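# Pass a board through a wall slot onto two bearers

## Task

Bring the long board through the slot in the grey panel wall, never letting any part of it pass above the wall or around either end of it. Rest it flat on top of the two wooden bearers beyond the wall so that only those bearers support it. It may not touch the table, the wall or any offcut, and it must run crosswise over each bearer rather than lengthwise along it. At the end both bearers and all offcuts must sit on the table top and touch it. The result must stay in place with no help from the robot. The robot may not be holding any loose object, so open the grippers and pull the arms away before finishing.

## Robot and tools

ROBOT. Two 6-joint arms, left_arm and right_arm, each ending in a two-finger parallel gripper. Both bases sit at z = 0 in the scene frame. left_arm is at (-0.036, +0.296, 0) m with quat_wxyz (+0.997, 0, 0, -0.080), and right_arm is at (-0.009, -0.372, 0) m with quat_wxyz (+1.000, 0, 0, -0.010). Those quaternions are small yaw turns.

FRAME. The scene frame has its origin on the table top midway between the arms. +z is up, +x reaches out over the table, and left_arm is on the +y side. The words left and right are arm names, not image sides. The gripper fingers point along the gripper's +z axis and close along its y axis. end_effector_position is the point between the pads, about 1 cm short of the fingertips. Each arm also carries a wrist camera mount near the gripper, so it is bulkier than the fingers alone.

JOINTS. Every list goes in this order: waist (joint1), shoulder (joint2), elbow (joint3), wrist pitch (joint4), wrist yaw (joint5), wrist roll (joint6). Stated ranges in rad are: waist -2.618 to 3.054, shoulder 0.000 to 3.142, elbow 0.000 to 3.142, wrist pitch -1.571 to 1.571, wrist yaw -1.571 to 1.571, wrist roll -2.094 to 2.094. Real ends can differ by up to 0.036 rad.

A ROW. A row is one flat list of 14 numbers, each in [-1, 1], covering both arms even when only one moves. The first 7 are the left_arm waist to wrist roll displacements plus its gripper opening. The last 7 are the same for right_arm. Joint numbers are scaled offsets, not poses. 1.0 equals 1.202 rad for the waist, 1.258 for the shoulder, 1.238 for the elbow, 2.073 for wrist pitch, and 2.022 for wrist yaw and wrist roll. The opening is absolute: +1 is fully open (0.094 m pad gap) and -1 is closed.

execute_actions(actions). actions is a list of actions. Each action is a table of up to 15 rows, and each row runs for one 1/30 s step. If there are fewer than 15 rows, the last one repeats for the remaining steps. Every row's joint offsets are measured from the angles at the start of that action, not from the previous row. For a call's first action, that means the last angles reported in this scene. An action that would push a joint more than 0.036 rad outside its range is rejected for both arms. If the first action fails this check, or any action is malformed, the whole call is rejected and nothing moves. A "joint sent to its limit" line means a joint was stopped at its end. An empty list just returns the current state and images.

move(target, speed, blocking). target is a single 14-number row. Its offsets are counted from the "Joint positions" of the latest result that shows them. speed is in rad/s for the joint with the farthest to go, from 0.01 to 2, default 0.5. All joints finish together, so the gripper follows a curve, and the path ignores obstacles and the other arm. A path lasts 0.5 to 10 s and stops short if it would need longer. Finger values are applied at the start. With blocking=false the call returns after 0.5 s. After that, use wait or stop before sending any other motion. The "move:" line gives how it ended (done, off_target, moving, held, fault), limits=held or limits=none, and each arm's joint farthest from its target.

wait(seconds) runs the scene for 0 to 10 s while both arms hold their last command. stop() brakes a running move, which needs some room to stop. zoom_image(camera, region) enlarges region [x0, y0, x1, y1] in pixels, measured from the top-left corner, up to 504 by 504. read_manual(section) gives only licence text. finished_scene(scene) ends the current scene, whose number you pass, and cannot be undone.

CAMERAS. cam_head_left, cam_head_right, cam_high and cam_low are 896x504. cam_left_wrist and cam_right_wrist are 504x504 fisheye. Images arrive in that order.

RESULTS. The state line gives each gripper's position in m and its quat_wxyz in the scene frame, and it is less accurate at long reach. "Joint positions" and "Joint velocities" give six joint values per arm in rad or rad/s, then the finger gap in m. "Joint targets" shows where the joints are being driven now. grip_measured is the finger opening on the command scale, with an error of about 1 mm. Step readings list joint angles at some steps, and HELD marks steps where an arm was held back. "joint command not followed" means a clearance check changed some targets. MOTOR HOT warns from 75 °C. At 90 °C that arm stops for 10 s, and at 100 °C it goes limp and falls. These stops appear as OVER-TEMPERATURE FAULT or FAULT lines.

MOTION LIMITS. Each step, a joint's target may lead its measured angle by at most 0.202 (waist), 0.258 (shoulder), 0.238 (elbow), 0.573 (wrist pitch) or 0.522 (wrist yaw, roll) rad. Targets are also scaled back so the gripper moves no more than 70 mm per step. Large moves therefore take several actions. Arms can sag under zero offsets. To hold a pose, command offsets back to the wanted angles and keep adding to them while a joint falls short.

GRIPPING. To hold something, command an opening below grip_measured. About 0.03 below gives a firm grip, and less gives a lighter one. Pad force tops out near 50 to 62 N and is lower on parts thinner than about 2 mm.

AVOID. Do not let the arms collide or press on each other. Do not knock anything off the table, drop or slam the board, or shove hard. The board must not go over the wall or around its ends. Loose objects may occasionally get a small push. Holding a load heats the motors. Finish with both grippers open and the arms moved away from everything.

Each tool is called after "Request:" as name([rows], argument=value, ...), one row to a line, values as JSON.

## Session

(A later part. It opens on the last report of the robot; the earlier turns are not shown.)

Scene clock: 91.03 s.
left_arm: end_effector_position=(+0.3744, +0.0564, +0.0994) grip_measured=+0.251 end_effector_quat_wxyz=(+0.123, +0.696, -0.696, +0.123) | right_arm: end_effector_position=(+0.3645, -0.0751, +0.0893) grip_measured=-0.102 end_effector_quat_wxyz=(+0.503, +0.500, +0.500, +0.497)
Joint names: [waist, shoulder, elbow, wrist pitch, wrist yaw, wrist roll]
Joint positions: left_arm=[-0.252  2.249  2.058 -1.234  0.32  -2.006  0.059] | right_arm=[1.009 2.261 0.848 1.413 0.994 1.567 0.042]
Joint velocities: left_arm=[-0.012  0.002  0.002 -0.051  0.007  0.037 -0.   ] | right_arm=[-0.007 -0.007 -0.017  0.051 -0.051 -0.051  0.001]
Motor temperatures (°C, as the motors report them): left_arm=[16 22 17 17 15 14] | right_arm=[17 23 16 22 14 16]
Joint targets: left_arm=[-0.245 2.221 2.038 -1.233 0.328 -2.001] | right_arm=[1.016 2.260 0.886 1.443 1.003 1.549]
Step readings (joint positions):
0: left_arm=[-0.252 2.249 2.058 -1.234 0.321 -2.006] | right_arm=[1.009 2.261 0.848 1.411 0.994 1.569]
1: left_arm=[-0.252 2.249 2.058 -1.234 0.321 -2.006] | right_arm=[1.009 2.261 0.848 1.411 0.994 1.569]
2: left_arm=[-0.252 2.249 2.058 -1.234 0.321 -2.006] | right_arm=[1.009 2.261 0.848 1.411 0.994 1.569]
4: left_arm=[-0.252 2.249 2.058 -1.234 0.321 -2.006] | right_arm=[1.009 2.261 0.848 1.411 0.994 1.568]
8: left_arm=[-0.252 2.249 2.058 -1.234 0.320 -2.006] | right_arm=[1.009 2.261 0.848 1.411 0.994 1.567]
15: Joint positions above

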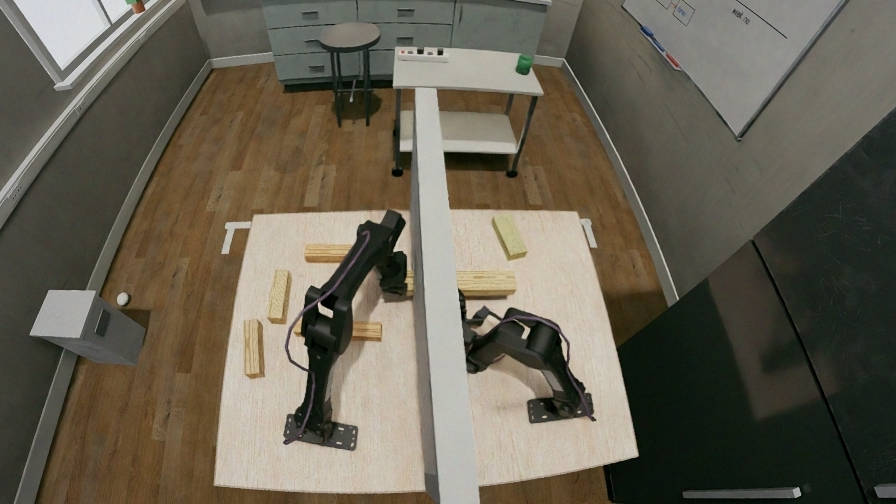

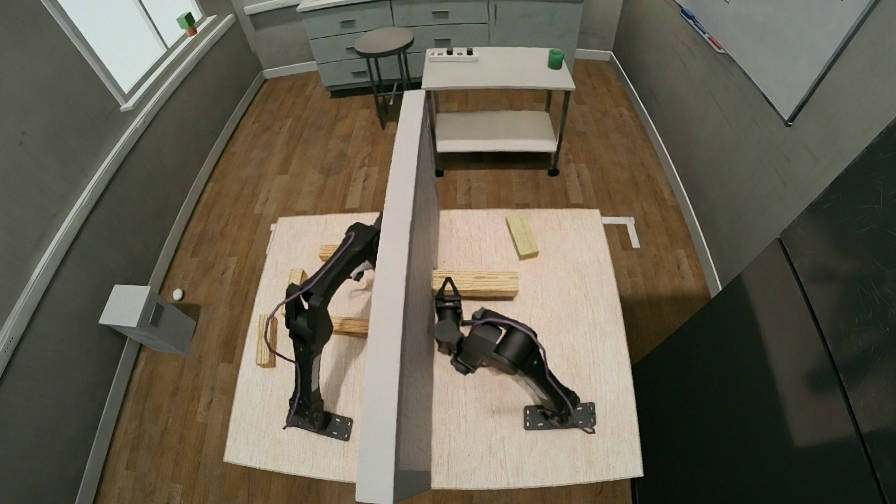

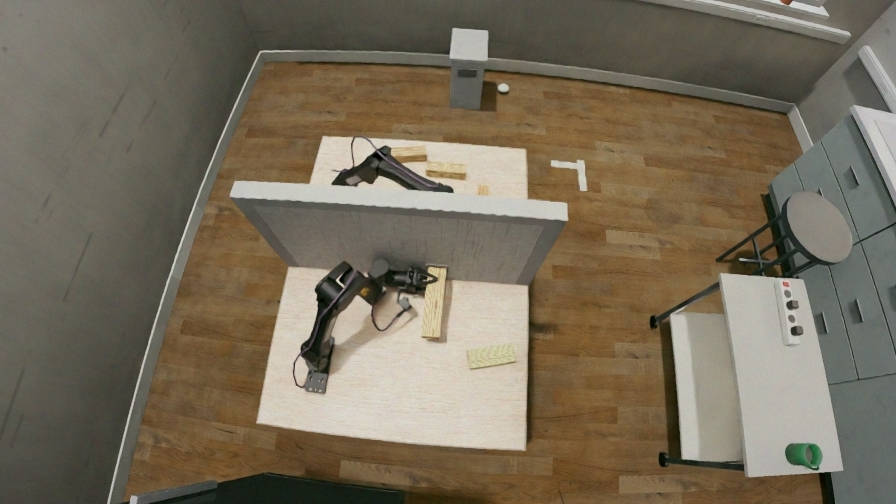

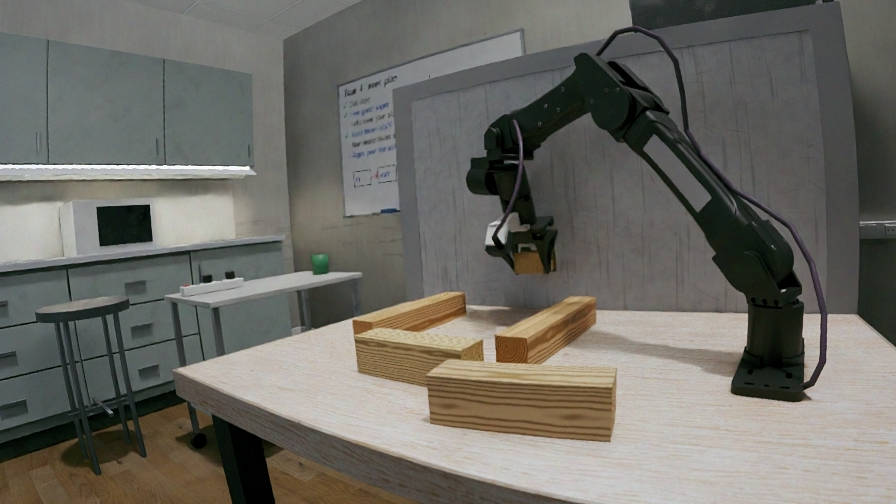

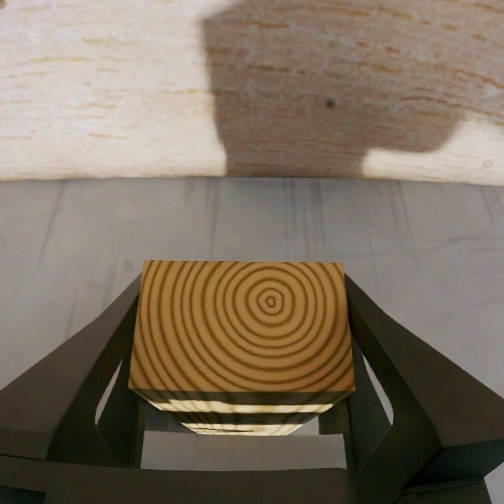

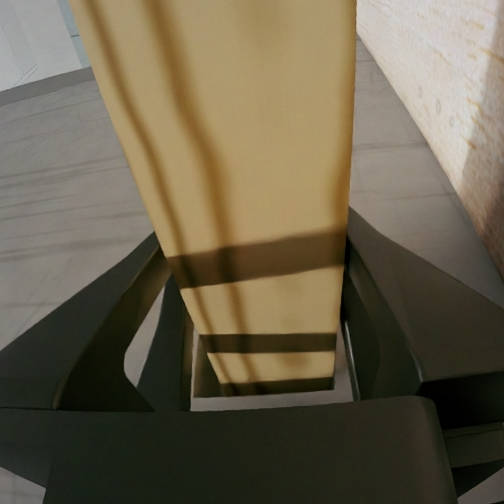

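Request:
execute_actions([
  [[0.010573,-0.025503,-0.021534,0.000827,0.004288,0.006213,0.2,0.00582,-0.0008,0.0307,0.01302,0.00445,-0.00346,-0.1],[0.015326,-0.028746,-0.026908,0.001174,0.004616,0.009956,0.2,0.00582,-0.0008,0.0307,0.01302,0.00445,-0.00346,-0.1],[0.020079,-0.031989,-0.032282,0.001521,0.004944,0.013699,0.2,0.00582,-0.0008,0.0307,0.01302,0.00445,-0.00346,-0.1],[0.024832,-0.035232,-0.037656,0.001868,0.005272,0.017442,0.2,0.00582,-0.0008,0.0307,0.01302,0.00445,-0.00346,-0.1],[0.029585,-0.038475,-0.04303,0.002215,0.0056,0.021185,0.2,0.00582,-0.0008,0.0307,0.01302,0.00445,-0.00346,-0.1],[0.034338,-0.041718,-0.048404,0.002562,0.005928,0.024928,0.2,0.00582,-0.0008,0.0307,0.01302,0.00445,-0.00346,-0.1],[0.039091,-0.044961,-0.053778,0.002909,0.006256,0.028671,0.2,0.00582,-0.0008,0.0307,0.01302,0.00445,-0.00346,-0.1],[0.043844,-0.048204,-0.059152,0.003256,0.006584,0.032414,0.2,0.00582,-0.0008,0.0307,0.01302,0.00445,-0.00346,-0.1],[0.048597,-0.051447,-0.064526,0.003603,0.006912,0.036157,0.2,0.00582,-0.0008,0.0307,0.01302,0.00445,-0.00346,-0.1],[0.05335,-0.05469,-0.0699,0.00395,0.00724,0.0399,0.2,0.00582,-0.0008,0.0307,0.01302,0.00445,-0.00346,-0.1],[0.058103,-0.057933,-0.075274,0.004297,0.007568,0.043643,0.2,0.00582,-0.0008,0.0307,0.01302,0.00445,-0.00346,-0.1],[0.062856,-0.061176,-0.080648,0.004644,0.007896,0.04738,0.2,0.00582,-0.0008,0.0307,0.01302,0.00445,-0.00346,-0.1],[0.067609,-0.064419,-0.086022,0.004991,0.008224,0.04738,0.2,0.00582,-0.0008,0.0307,0.01302,0.00445,-0.00346,-0.1],[0.072362,-0.067662,-0.091396,0.005338,0.008552,0.04738,0.2,0.00582,-0.0008,0.0307,0.01302,0.00445,-0.00346,-0.1],[0.07712,-0.07091,-0.09677,0.00569,0.00888,0.04738,0.2,0.00582,-0.0008,0.0307,0.01302,0.00445,-0.00346,-0.1]],
])

Request:
wait(seconds=0.4)

Scene clock: 92.27 s.
left_arm: end_effector_position=(+0.3746, +0.0877, +0.0977) grip_measured=+0.251 end_effector_quat_wxyz=(+0.124, +0.693, -0.699, +0.126) | right_arm: end_effector_position=(+0.3636, -0.0738, +0.0897) grip_measured=-0.102 end_effector_quat_wxyz=(+0.502, +0.500, +0.500, +0.499)
Joint names: [waist, shoulder, elbow, wrist pitch, wrist yaw, wrist roll]
Joint positions: left_arm=[-0.184  2.198  1.967 -1.214  0.334 -1.928  0.059] | right_arm=[1.012 2.261 0.848 1.415 0.994 1.567 0.042]
Joint velocities: left_arm=[ 0.173 -0.11  -0.188  0.007  0.022  0.095  0.   ] | right_arm=[ 0.022  0.007 -0.007  0.037 -0.022  0.007  0.   ]
Motor temperatures (°C, as the motors report them): left_arm=[16 22 17 17 15 14] | right_arm=[17 23 16 22 14 16]
Joint targets: left_arm=[-0.159 2.160 1.938 -1.223 0.337 -1.910] | right_arm=[1.017 2.260 0.886 1.439 1.003 1.560]
Step readings (joint positions):
0: left_arm=[-0.252 2.249 2.058 -1.234 0.320 -2.006] | right_arm=[1.009 2.261 0.848 1.413 0.994 1.567]
1: left_arm=[-0.252 2.249 2.056 -1.233 0.320 -2.006] | right_arm=[1.009 2.261 0.848 1.413 0.994 1.567]
2: left_arm=[-0.251 2.248 2.052 -1.230 0.320 -2.004] | right_arm=[1.009 2.261 0.848 1.413 0.994 1.567]
4: left_arm=[-0.247 2.243 2.041 -1.221 0.323 -1.997] | right_arm=[1.010 2.261 0.848 1.413 0.994 1.567]
8: left_arm=[-0.231 2.227 2.014 -1.215 0.328 -1.973] | right_arm=[1.012 2.261 0.848 1.414 0.994 1.567]
15: Joint positions above

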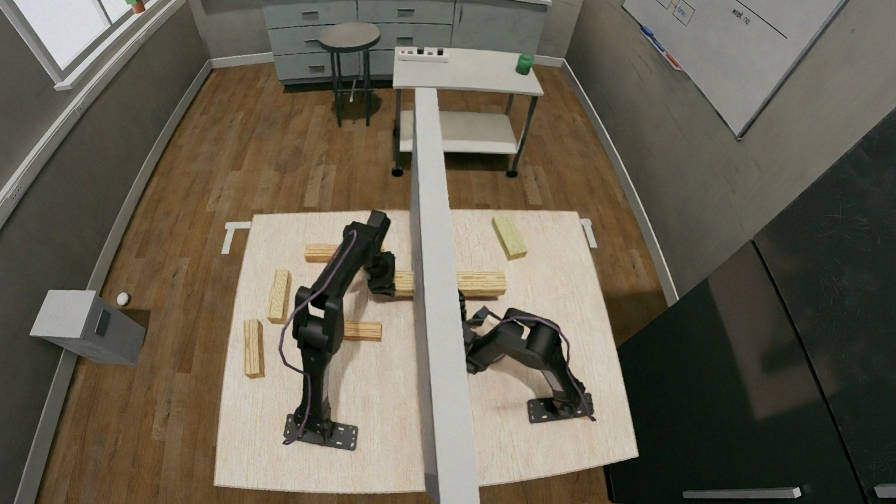

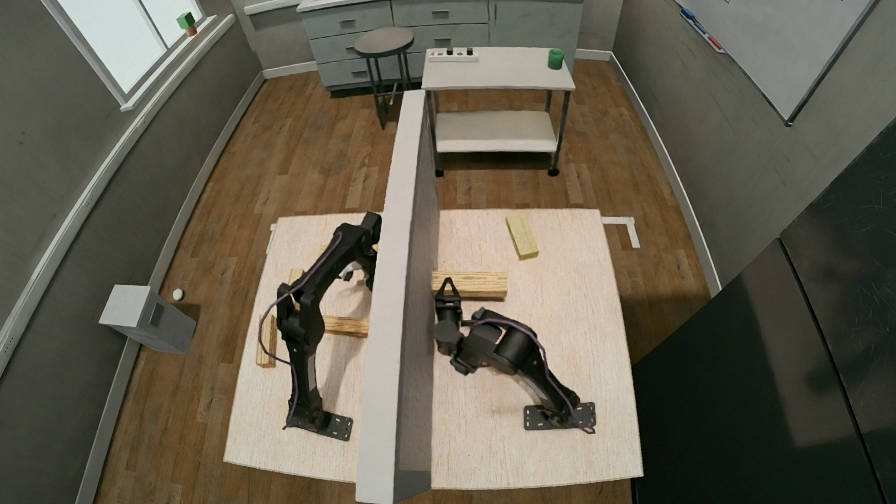

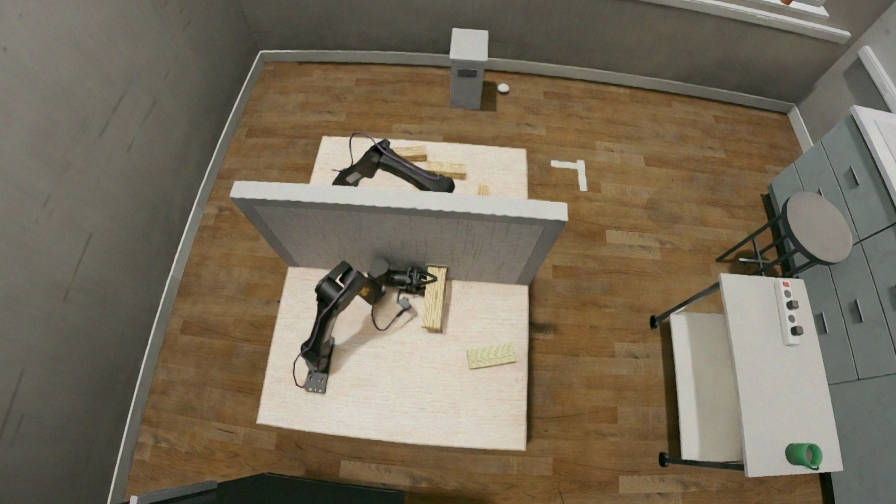

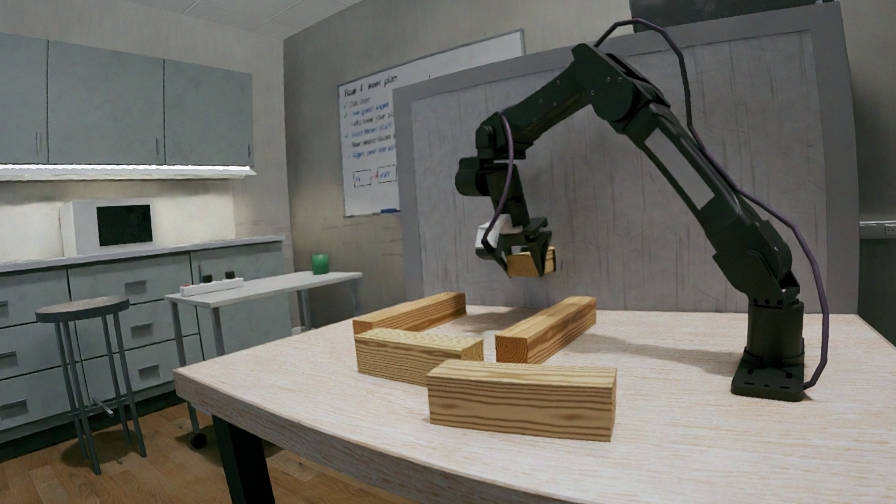

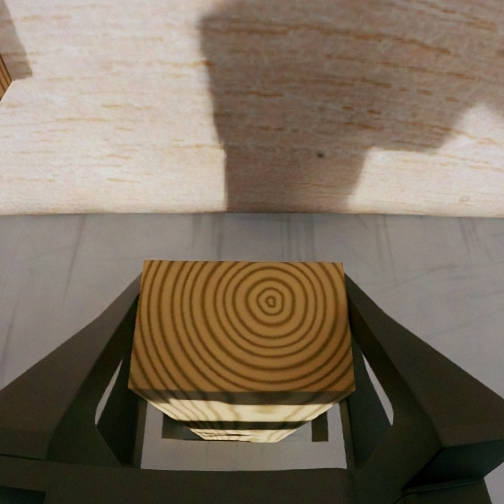

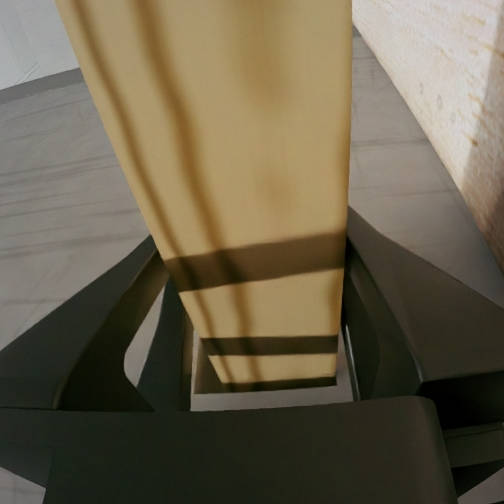

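Scene clock: 92.67 s.
left_arm: end_effector_position=(+0.3755, +0.0949, +0.0979) grip_measured=+0.251 end_effector_quat_wxyz=(+0.124, +0.695, -0.697, +0.126) | right_arm: end_effector_position=(+0.3636, -0.0738, +0.0897) grip_measured=-0.102 end_effector_quat_wxyz=(+0.502, +0.500, +0.500, +0.499)
Joint names: [waist, shoulder, elbow, wrist pitch, wrist yaw, wrist roll]
Joint positions: left_arm=[-0.168  2.191  1.956 -1.214  0.335 -1.915  0.059] | right_arm=[1.012 2.261 0.848 1.415 0.994 1.567 0.042]
Joint velocities: left_arm=[ 0.002 -0.002 -0.027 -0.022 -0.007  0.051 -0.001] | right_arm=[ 0.007  0.012  0.007  0.007  0.007 -0.007 -0.   ]
Motor temperatures (°C, as the motors report them): left_arm=[16 22 17 17 15 14] | right_arm=[17 23 16 22 14 16]
Joint targets: left_arm=[-0.159 2.160 1.938 -1.223 0.338 -1.910] | right_arm=[1.017 2.260 0.886 1.440 1.003 1.560]
wait: 0.40 s; at rest by 0.30 s

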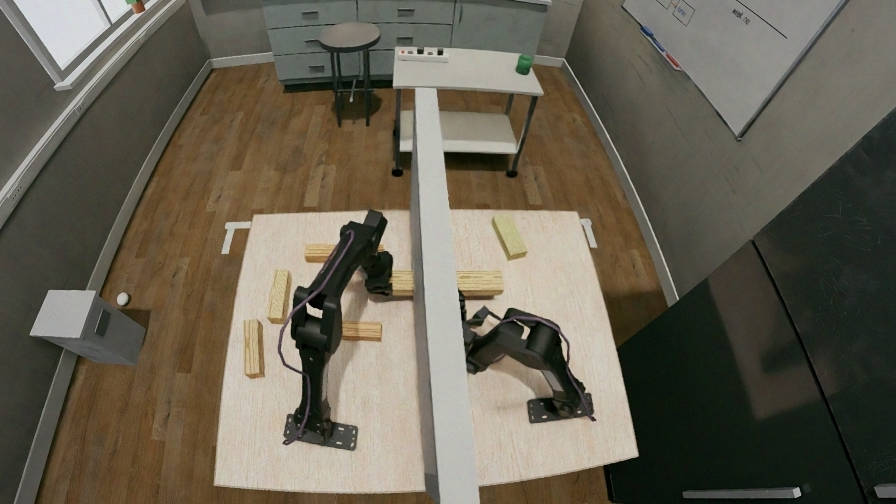

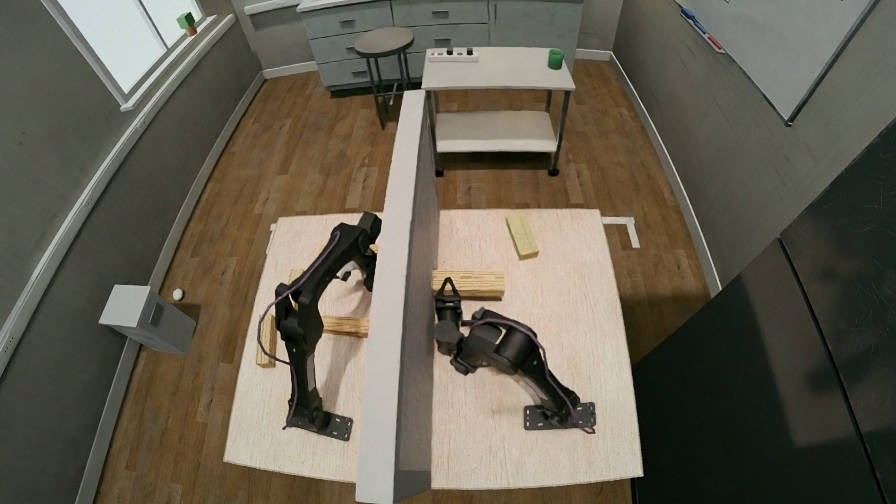

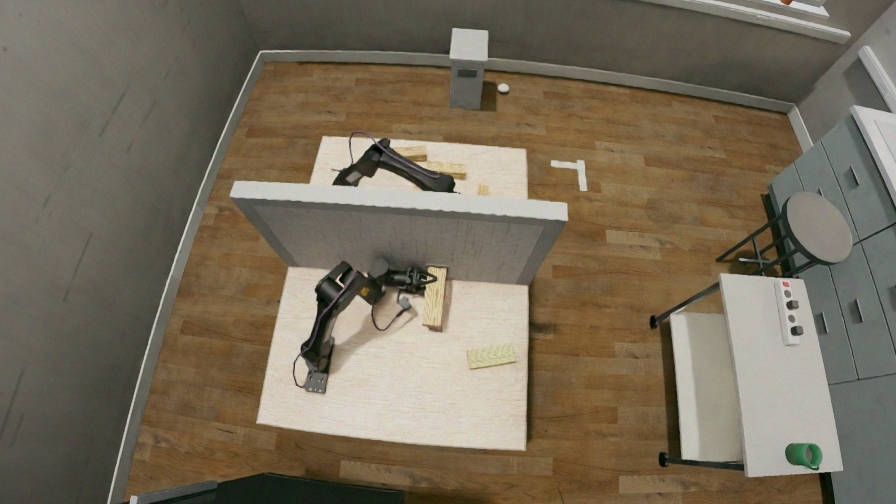

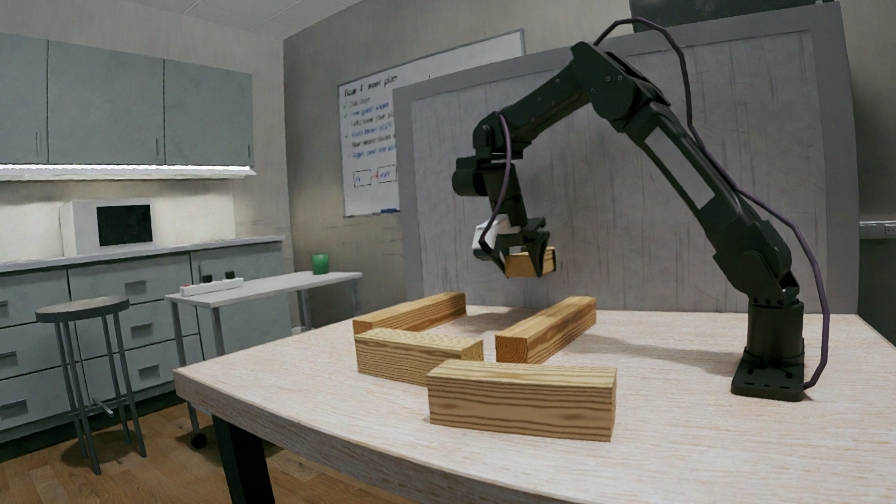

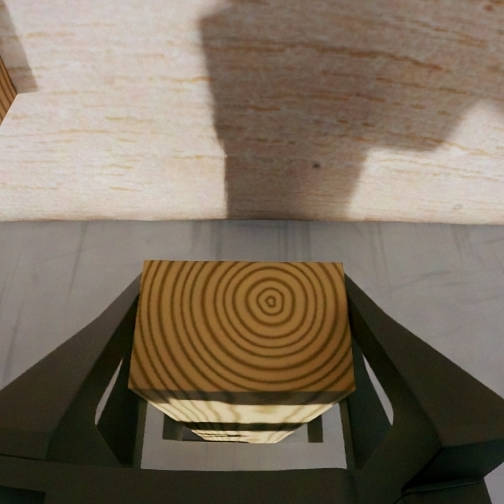

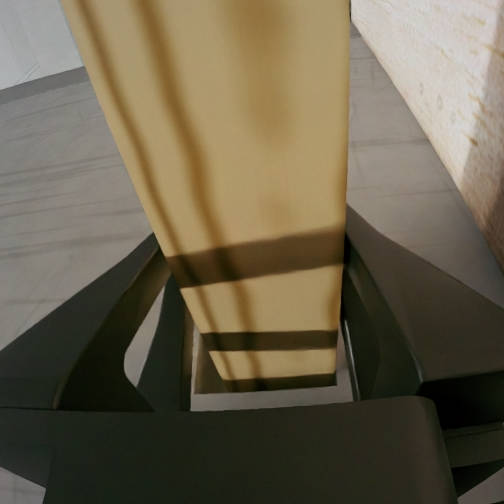

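Request:
execute_actions([
  [[0.013288,-0.026977,-0.017868,-0.009729,0.001546,0.006323,0.2,-0.00333,-0.0008,0.0307,0.0111,0.00445,-0.00346,-0.1],[0.019086,-0.029314,-0.021196,-0.010778,0.001612,0.010176,0.2,-0.00333,-0.0008,0.0307,0.0111,0.00445,-0.00346,-0.1],[0.024884,-0.031651,-0.024524,-0.011827,0.001678,0.014029,0.2,-0.00333,-0.0008,0.0307,0.0111,0.00445,-0.00346,-0.1],[0.030682,-0.033988,-0.027852,-0.012876,0.001744,0.017882,0.2,-0.00333,-0.0008,0.0307,0.0111,0.00445,-0.00346,-0.1],[0.03648,-0.036325,-0.03118,-0.013925,0.00181,0.021735,0.2,-0.00333,-0.0008,0.0307,0.0111,0.00445,-0.00346,-0.1],[0.042278,-0.038662,-0.034508,-0.014974,0.001876,0.025588,0.2,-0.00333,-0.0008,0.0307,0.0111,0.00445,-0.00346,-0.1],[0.048076,-0.040999,-0.037836,-0.016023,0.001942,0.029441,0.2,-0.00333,-0.0008,0.0307,0.0111,0.00445,-0.00346,-0.1],[0.053874,-0.043336,-0.041164,-0.017072,0.002008,0.033294,0.2,-0.00333,-0.0008,0.0307,0.0111,0.00445,-0.00346,-0.1],[0.059672,-0.045673,-0.044492,-0.018121,0.002074,0.037147,0.2,-0.00333,-0.0008,0.0307,0.0111,0.00445,-0.00346,-0.1],[0.06547,-0.04801,-0.04782,-0.01917,0.00214,0.041,0.2,-0.00333,-0.0008,0.0307,0.0111,0.00445,-0.00346,-0.1],[0.071268,-0.050347,-0.051148,-0.020219,0.002206,0.044853,0.2,-0.00333,-0.0008,0.0307,0.0111,0.00445,-0.00346,-0.1],[0.077066,-0.052684,-0.054476,-0.02127,0.002272,0.04871,0.2,-0.00333,-0.0008,0.0307,0.0111,0.00445,-0.00346,-0.1],[0.08286,-0.055021,-0.057804,-0.02127,0.002338,0.04871,0.2,-0.00333,-0.0008,0.0307,0.0111,0.00445,-0.00346,-0.1],[0.08286,-0.057358,-0.061132,-0.02127,0.002404,0.04871,0.2,-0.00333,-0.0008,0.0307,0.0111,0.00445,-0.00346,-0.1],[0.08286,-0.0597,-0.06446,-0.02127,0.00247,0.04871,0.2,-0.00333,-0.0008,0.0307,0.0111,0.00445,-0.00346,-0.1]],
])

Request:
wait(seconds=0.35)

Scene clock: 93.70 s.
left_arm: end_effector_position=(+0.3757, +0.1340, +0.0980) grip_measured=+0.251 end_effector_quat_wxyz=(+0.124, +0.698, -0.694, +0.124) | right_arm: end_effector_position=(+0.3636, -0.0737, +0.0898) grip_measured=-0.102 end_effector_quat_wxyz=(+0.501, +0.500, +0.500, +0.499)
Joint names: [waist, shoulder, elbow, wrist pitch, wrist yaw, wrist roll]
Joint positions: left_arm=[-0.081  2.154  1.899 -1.227  0.341 -1.834  0.059] | right_arm=[1.012 2.261 0.848 1.416 0.993 1.567 0.042]
Joint velocities: left_arm=[ 0.164 -0.09  -0.12  -0.081 -0.007  0.125 -0.001] | right_arm=[-0.002 -0.012  0.017  0.051  0.007 -0.081  0.   ]
Motor temperatures (°C, as the motors report them): left_arm=[16 23 17 17 15 14] | right_arm=[17 23 16 22 14 16]
Joint targets: left_arm=[-0.068 2.116 1.876 -1.258 0.340 -1.817] | right_arm=[1.008 2.260 0.886 1.438 1.003 1.560]
Step readings (joint positions):
0: left_arm=[-0.168 2.191 1.956 -1.214 0.335 -1.915] | right_arm=[1.012 2.261 0.848 1.415 0.994 1.567]
1: left_arm=[-0.168 2.191 1.956 -1.214 0.335 -1.915] | right_arm=[1.012 2.261 0.848 1.415 0.994 1.567]
2: left_arm=[-0.166 2.191 1.956 -1.214 0.335 -1.913] | right_arm=[1.012 2.261 0.848 1.415 0.994 1.567]
4: left_arm=[-0.162 2.188 1.950 -1.212 0.337 -1.905] | right_arm=[1.012 2.261 0.848 1.415 0.993 1.567]
8: left_arm=[-0.137 2.175 1.929 -1.214 0.340 -1.880] | right_arm=[1.012 2.261 0.848 1.416 0.993 1.567]
15: Joint positions above

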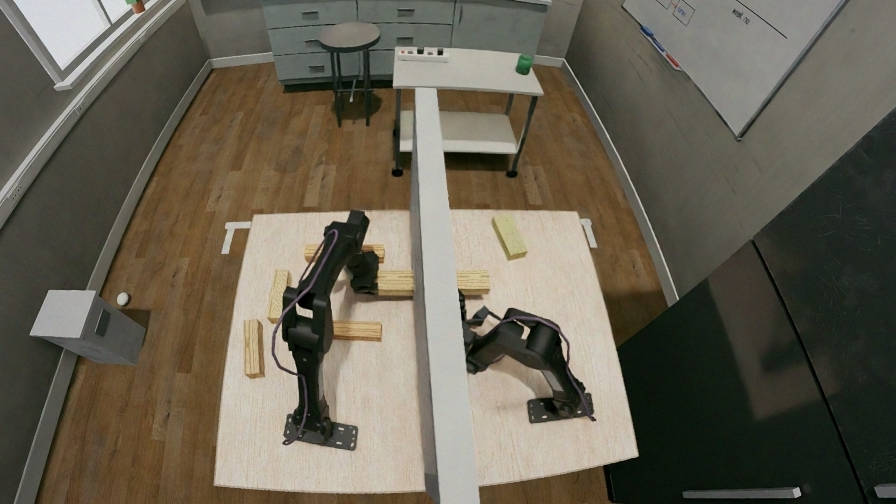

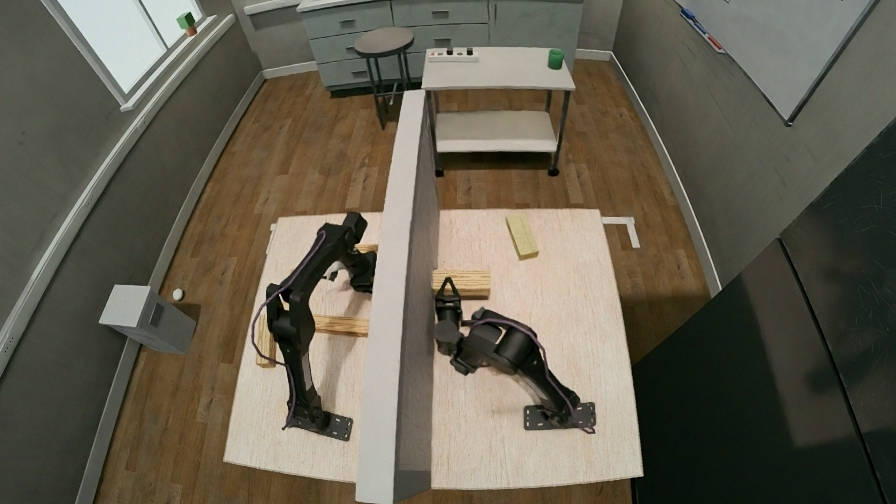

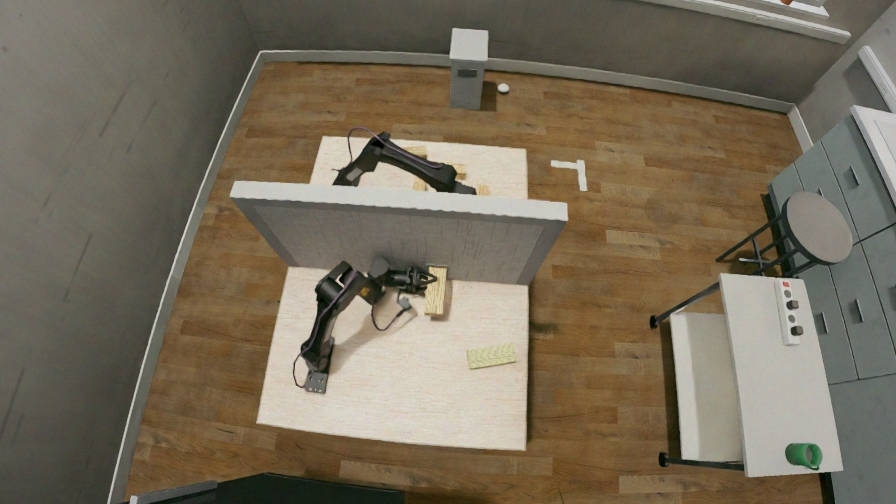

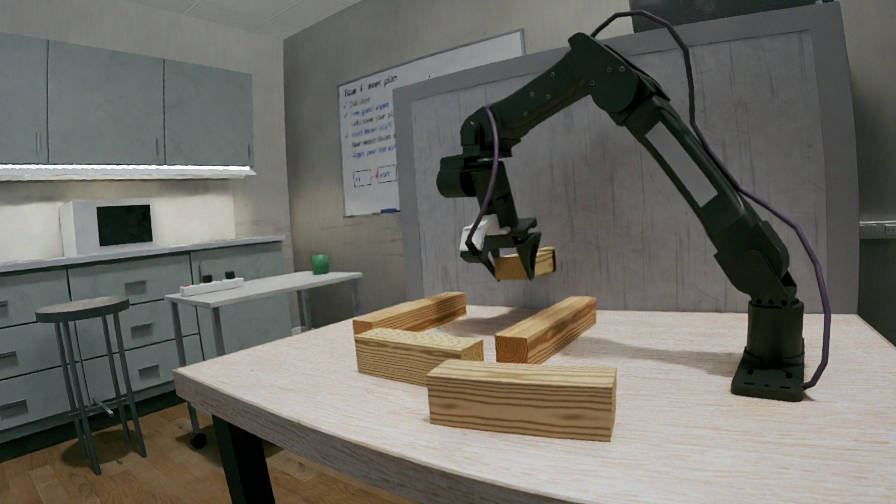

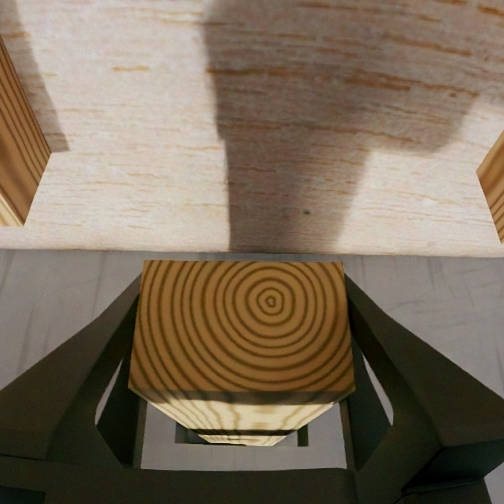

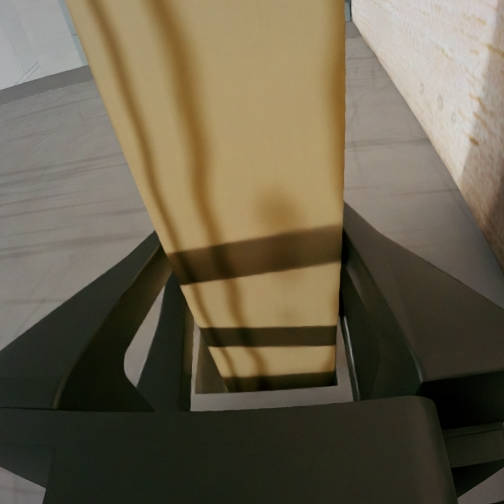

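Scene clock: 94.07 s.
left_arm: end_effector_position=(+0.3750, +0.1380, +0.0983) grip_measured=+0.251 end_effector_quat_wxyz=(+0.124, +0.699, -0.693, +0.123) | right_arm: end_effector_position=(+0.3636, -0.0737, +0.0898) grip_measured=-0.102 end_effector_quat_wxyz=(+0.501, +0.500, +0.500, +0.499)
Joint names: [waist, shoulder, elbow, wrist pitch, wrist yaw, wrist roll]
Joint positions: left_arm=[-0.073  2.149  1.893 -1.23   0.34  -1.828  0.059] | right_arm=[1.012 2.261 0.848 1.416 0.993 1.567 0.042]
Joint velocities: left_arm=[-0.012 -0.002 -0.002  0.022 -0.066  0.007 -0.   ] | right_arm=[ 0.012  0.007  0.017  0.066  0.007 -0.022 -0.001]
Motor temperatures (°C, as the motors report them): left_arm=[16 23 17 17 15 14] | right_arm=[17 23 16 22 14 16]
Joint targets: left_arm=[-0.068 2.116 1.876 -1.258 0.340 -1.817] | right_arm=[1.008 2.260 0.886 1.438 1.003 1.560]
wait: 0.37 s; at rest by 0.23 s

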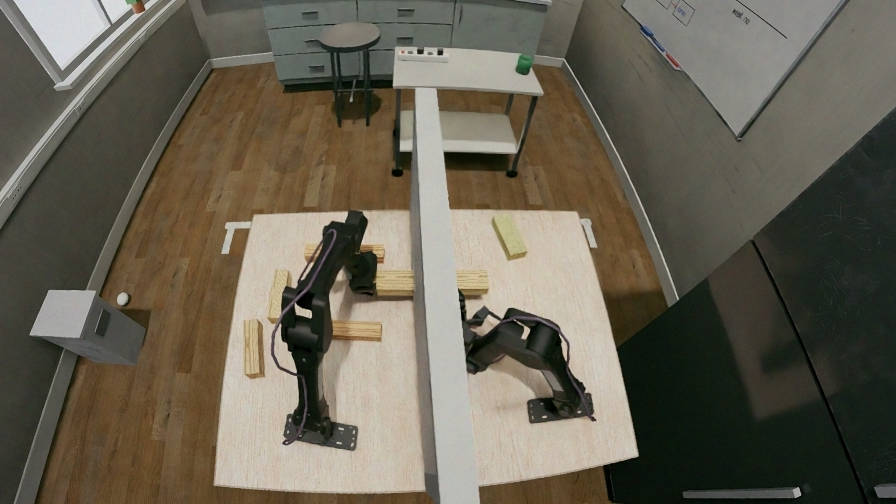

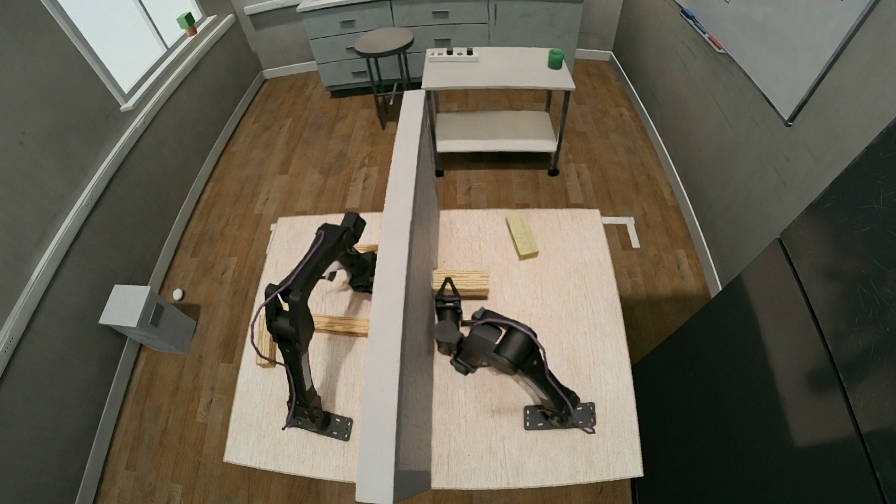

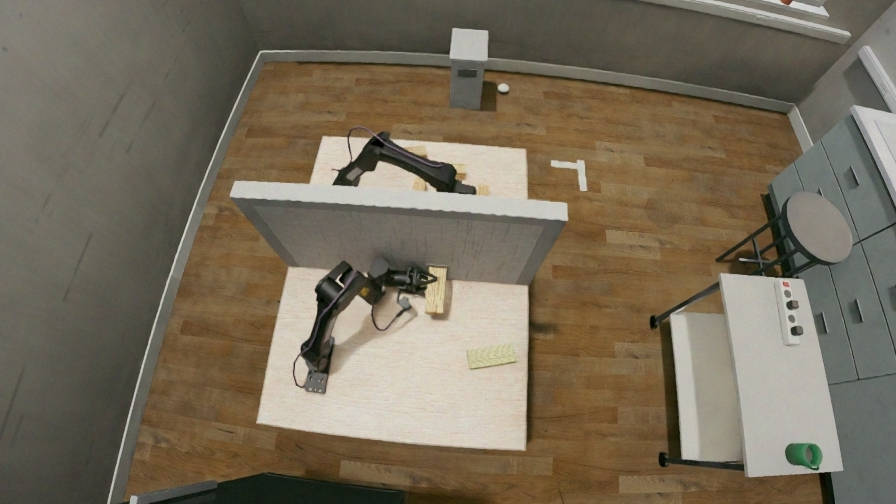

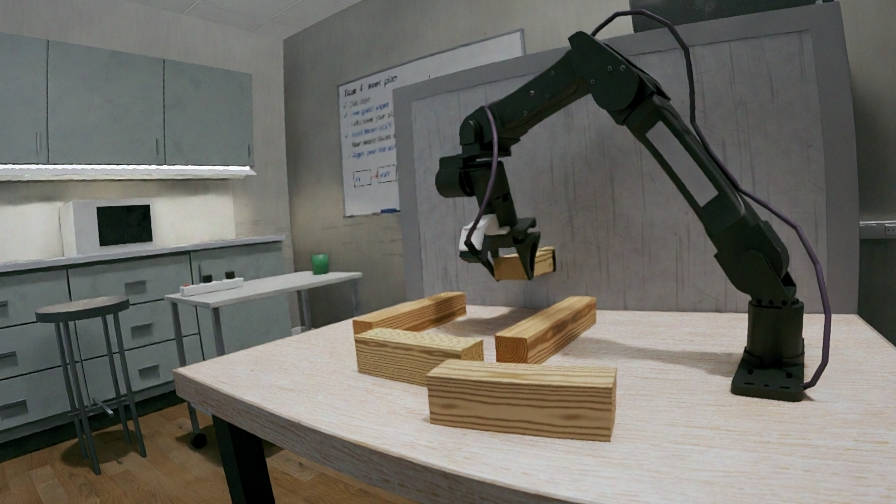

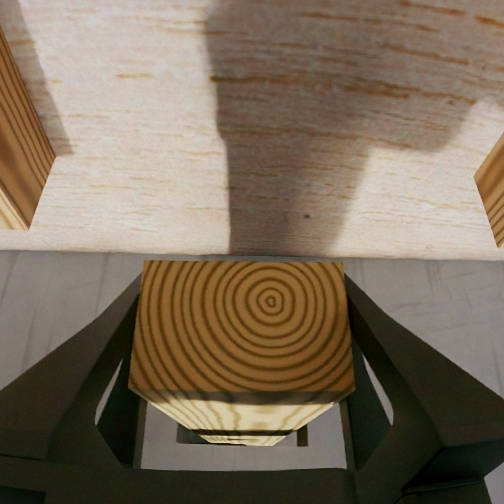

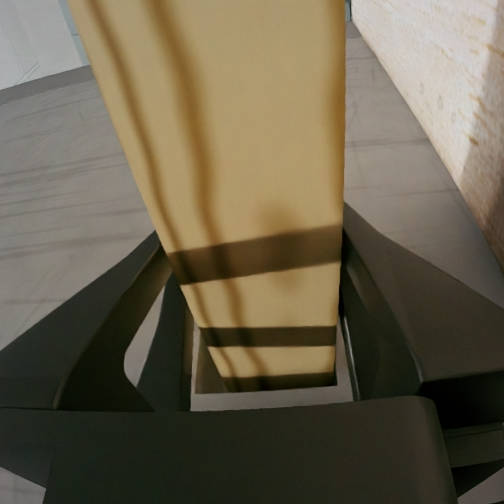

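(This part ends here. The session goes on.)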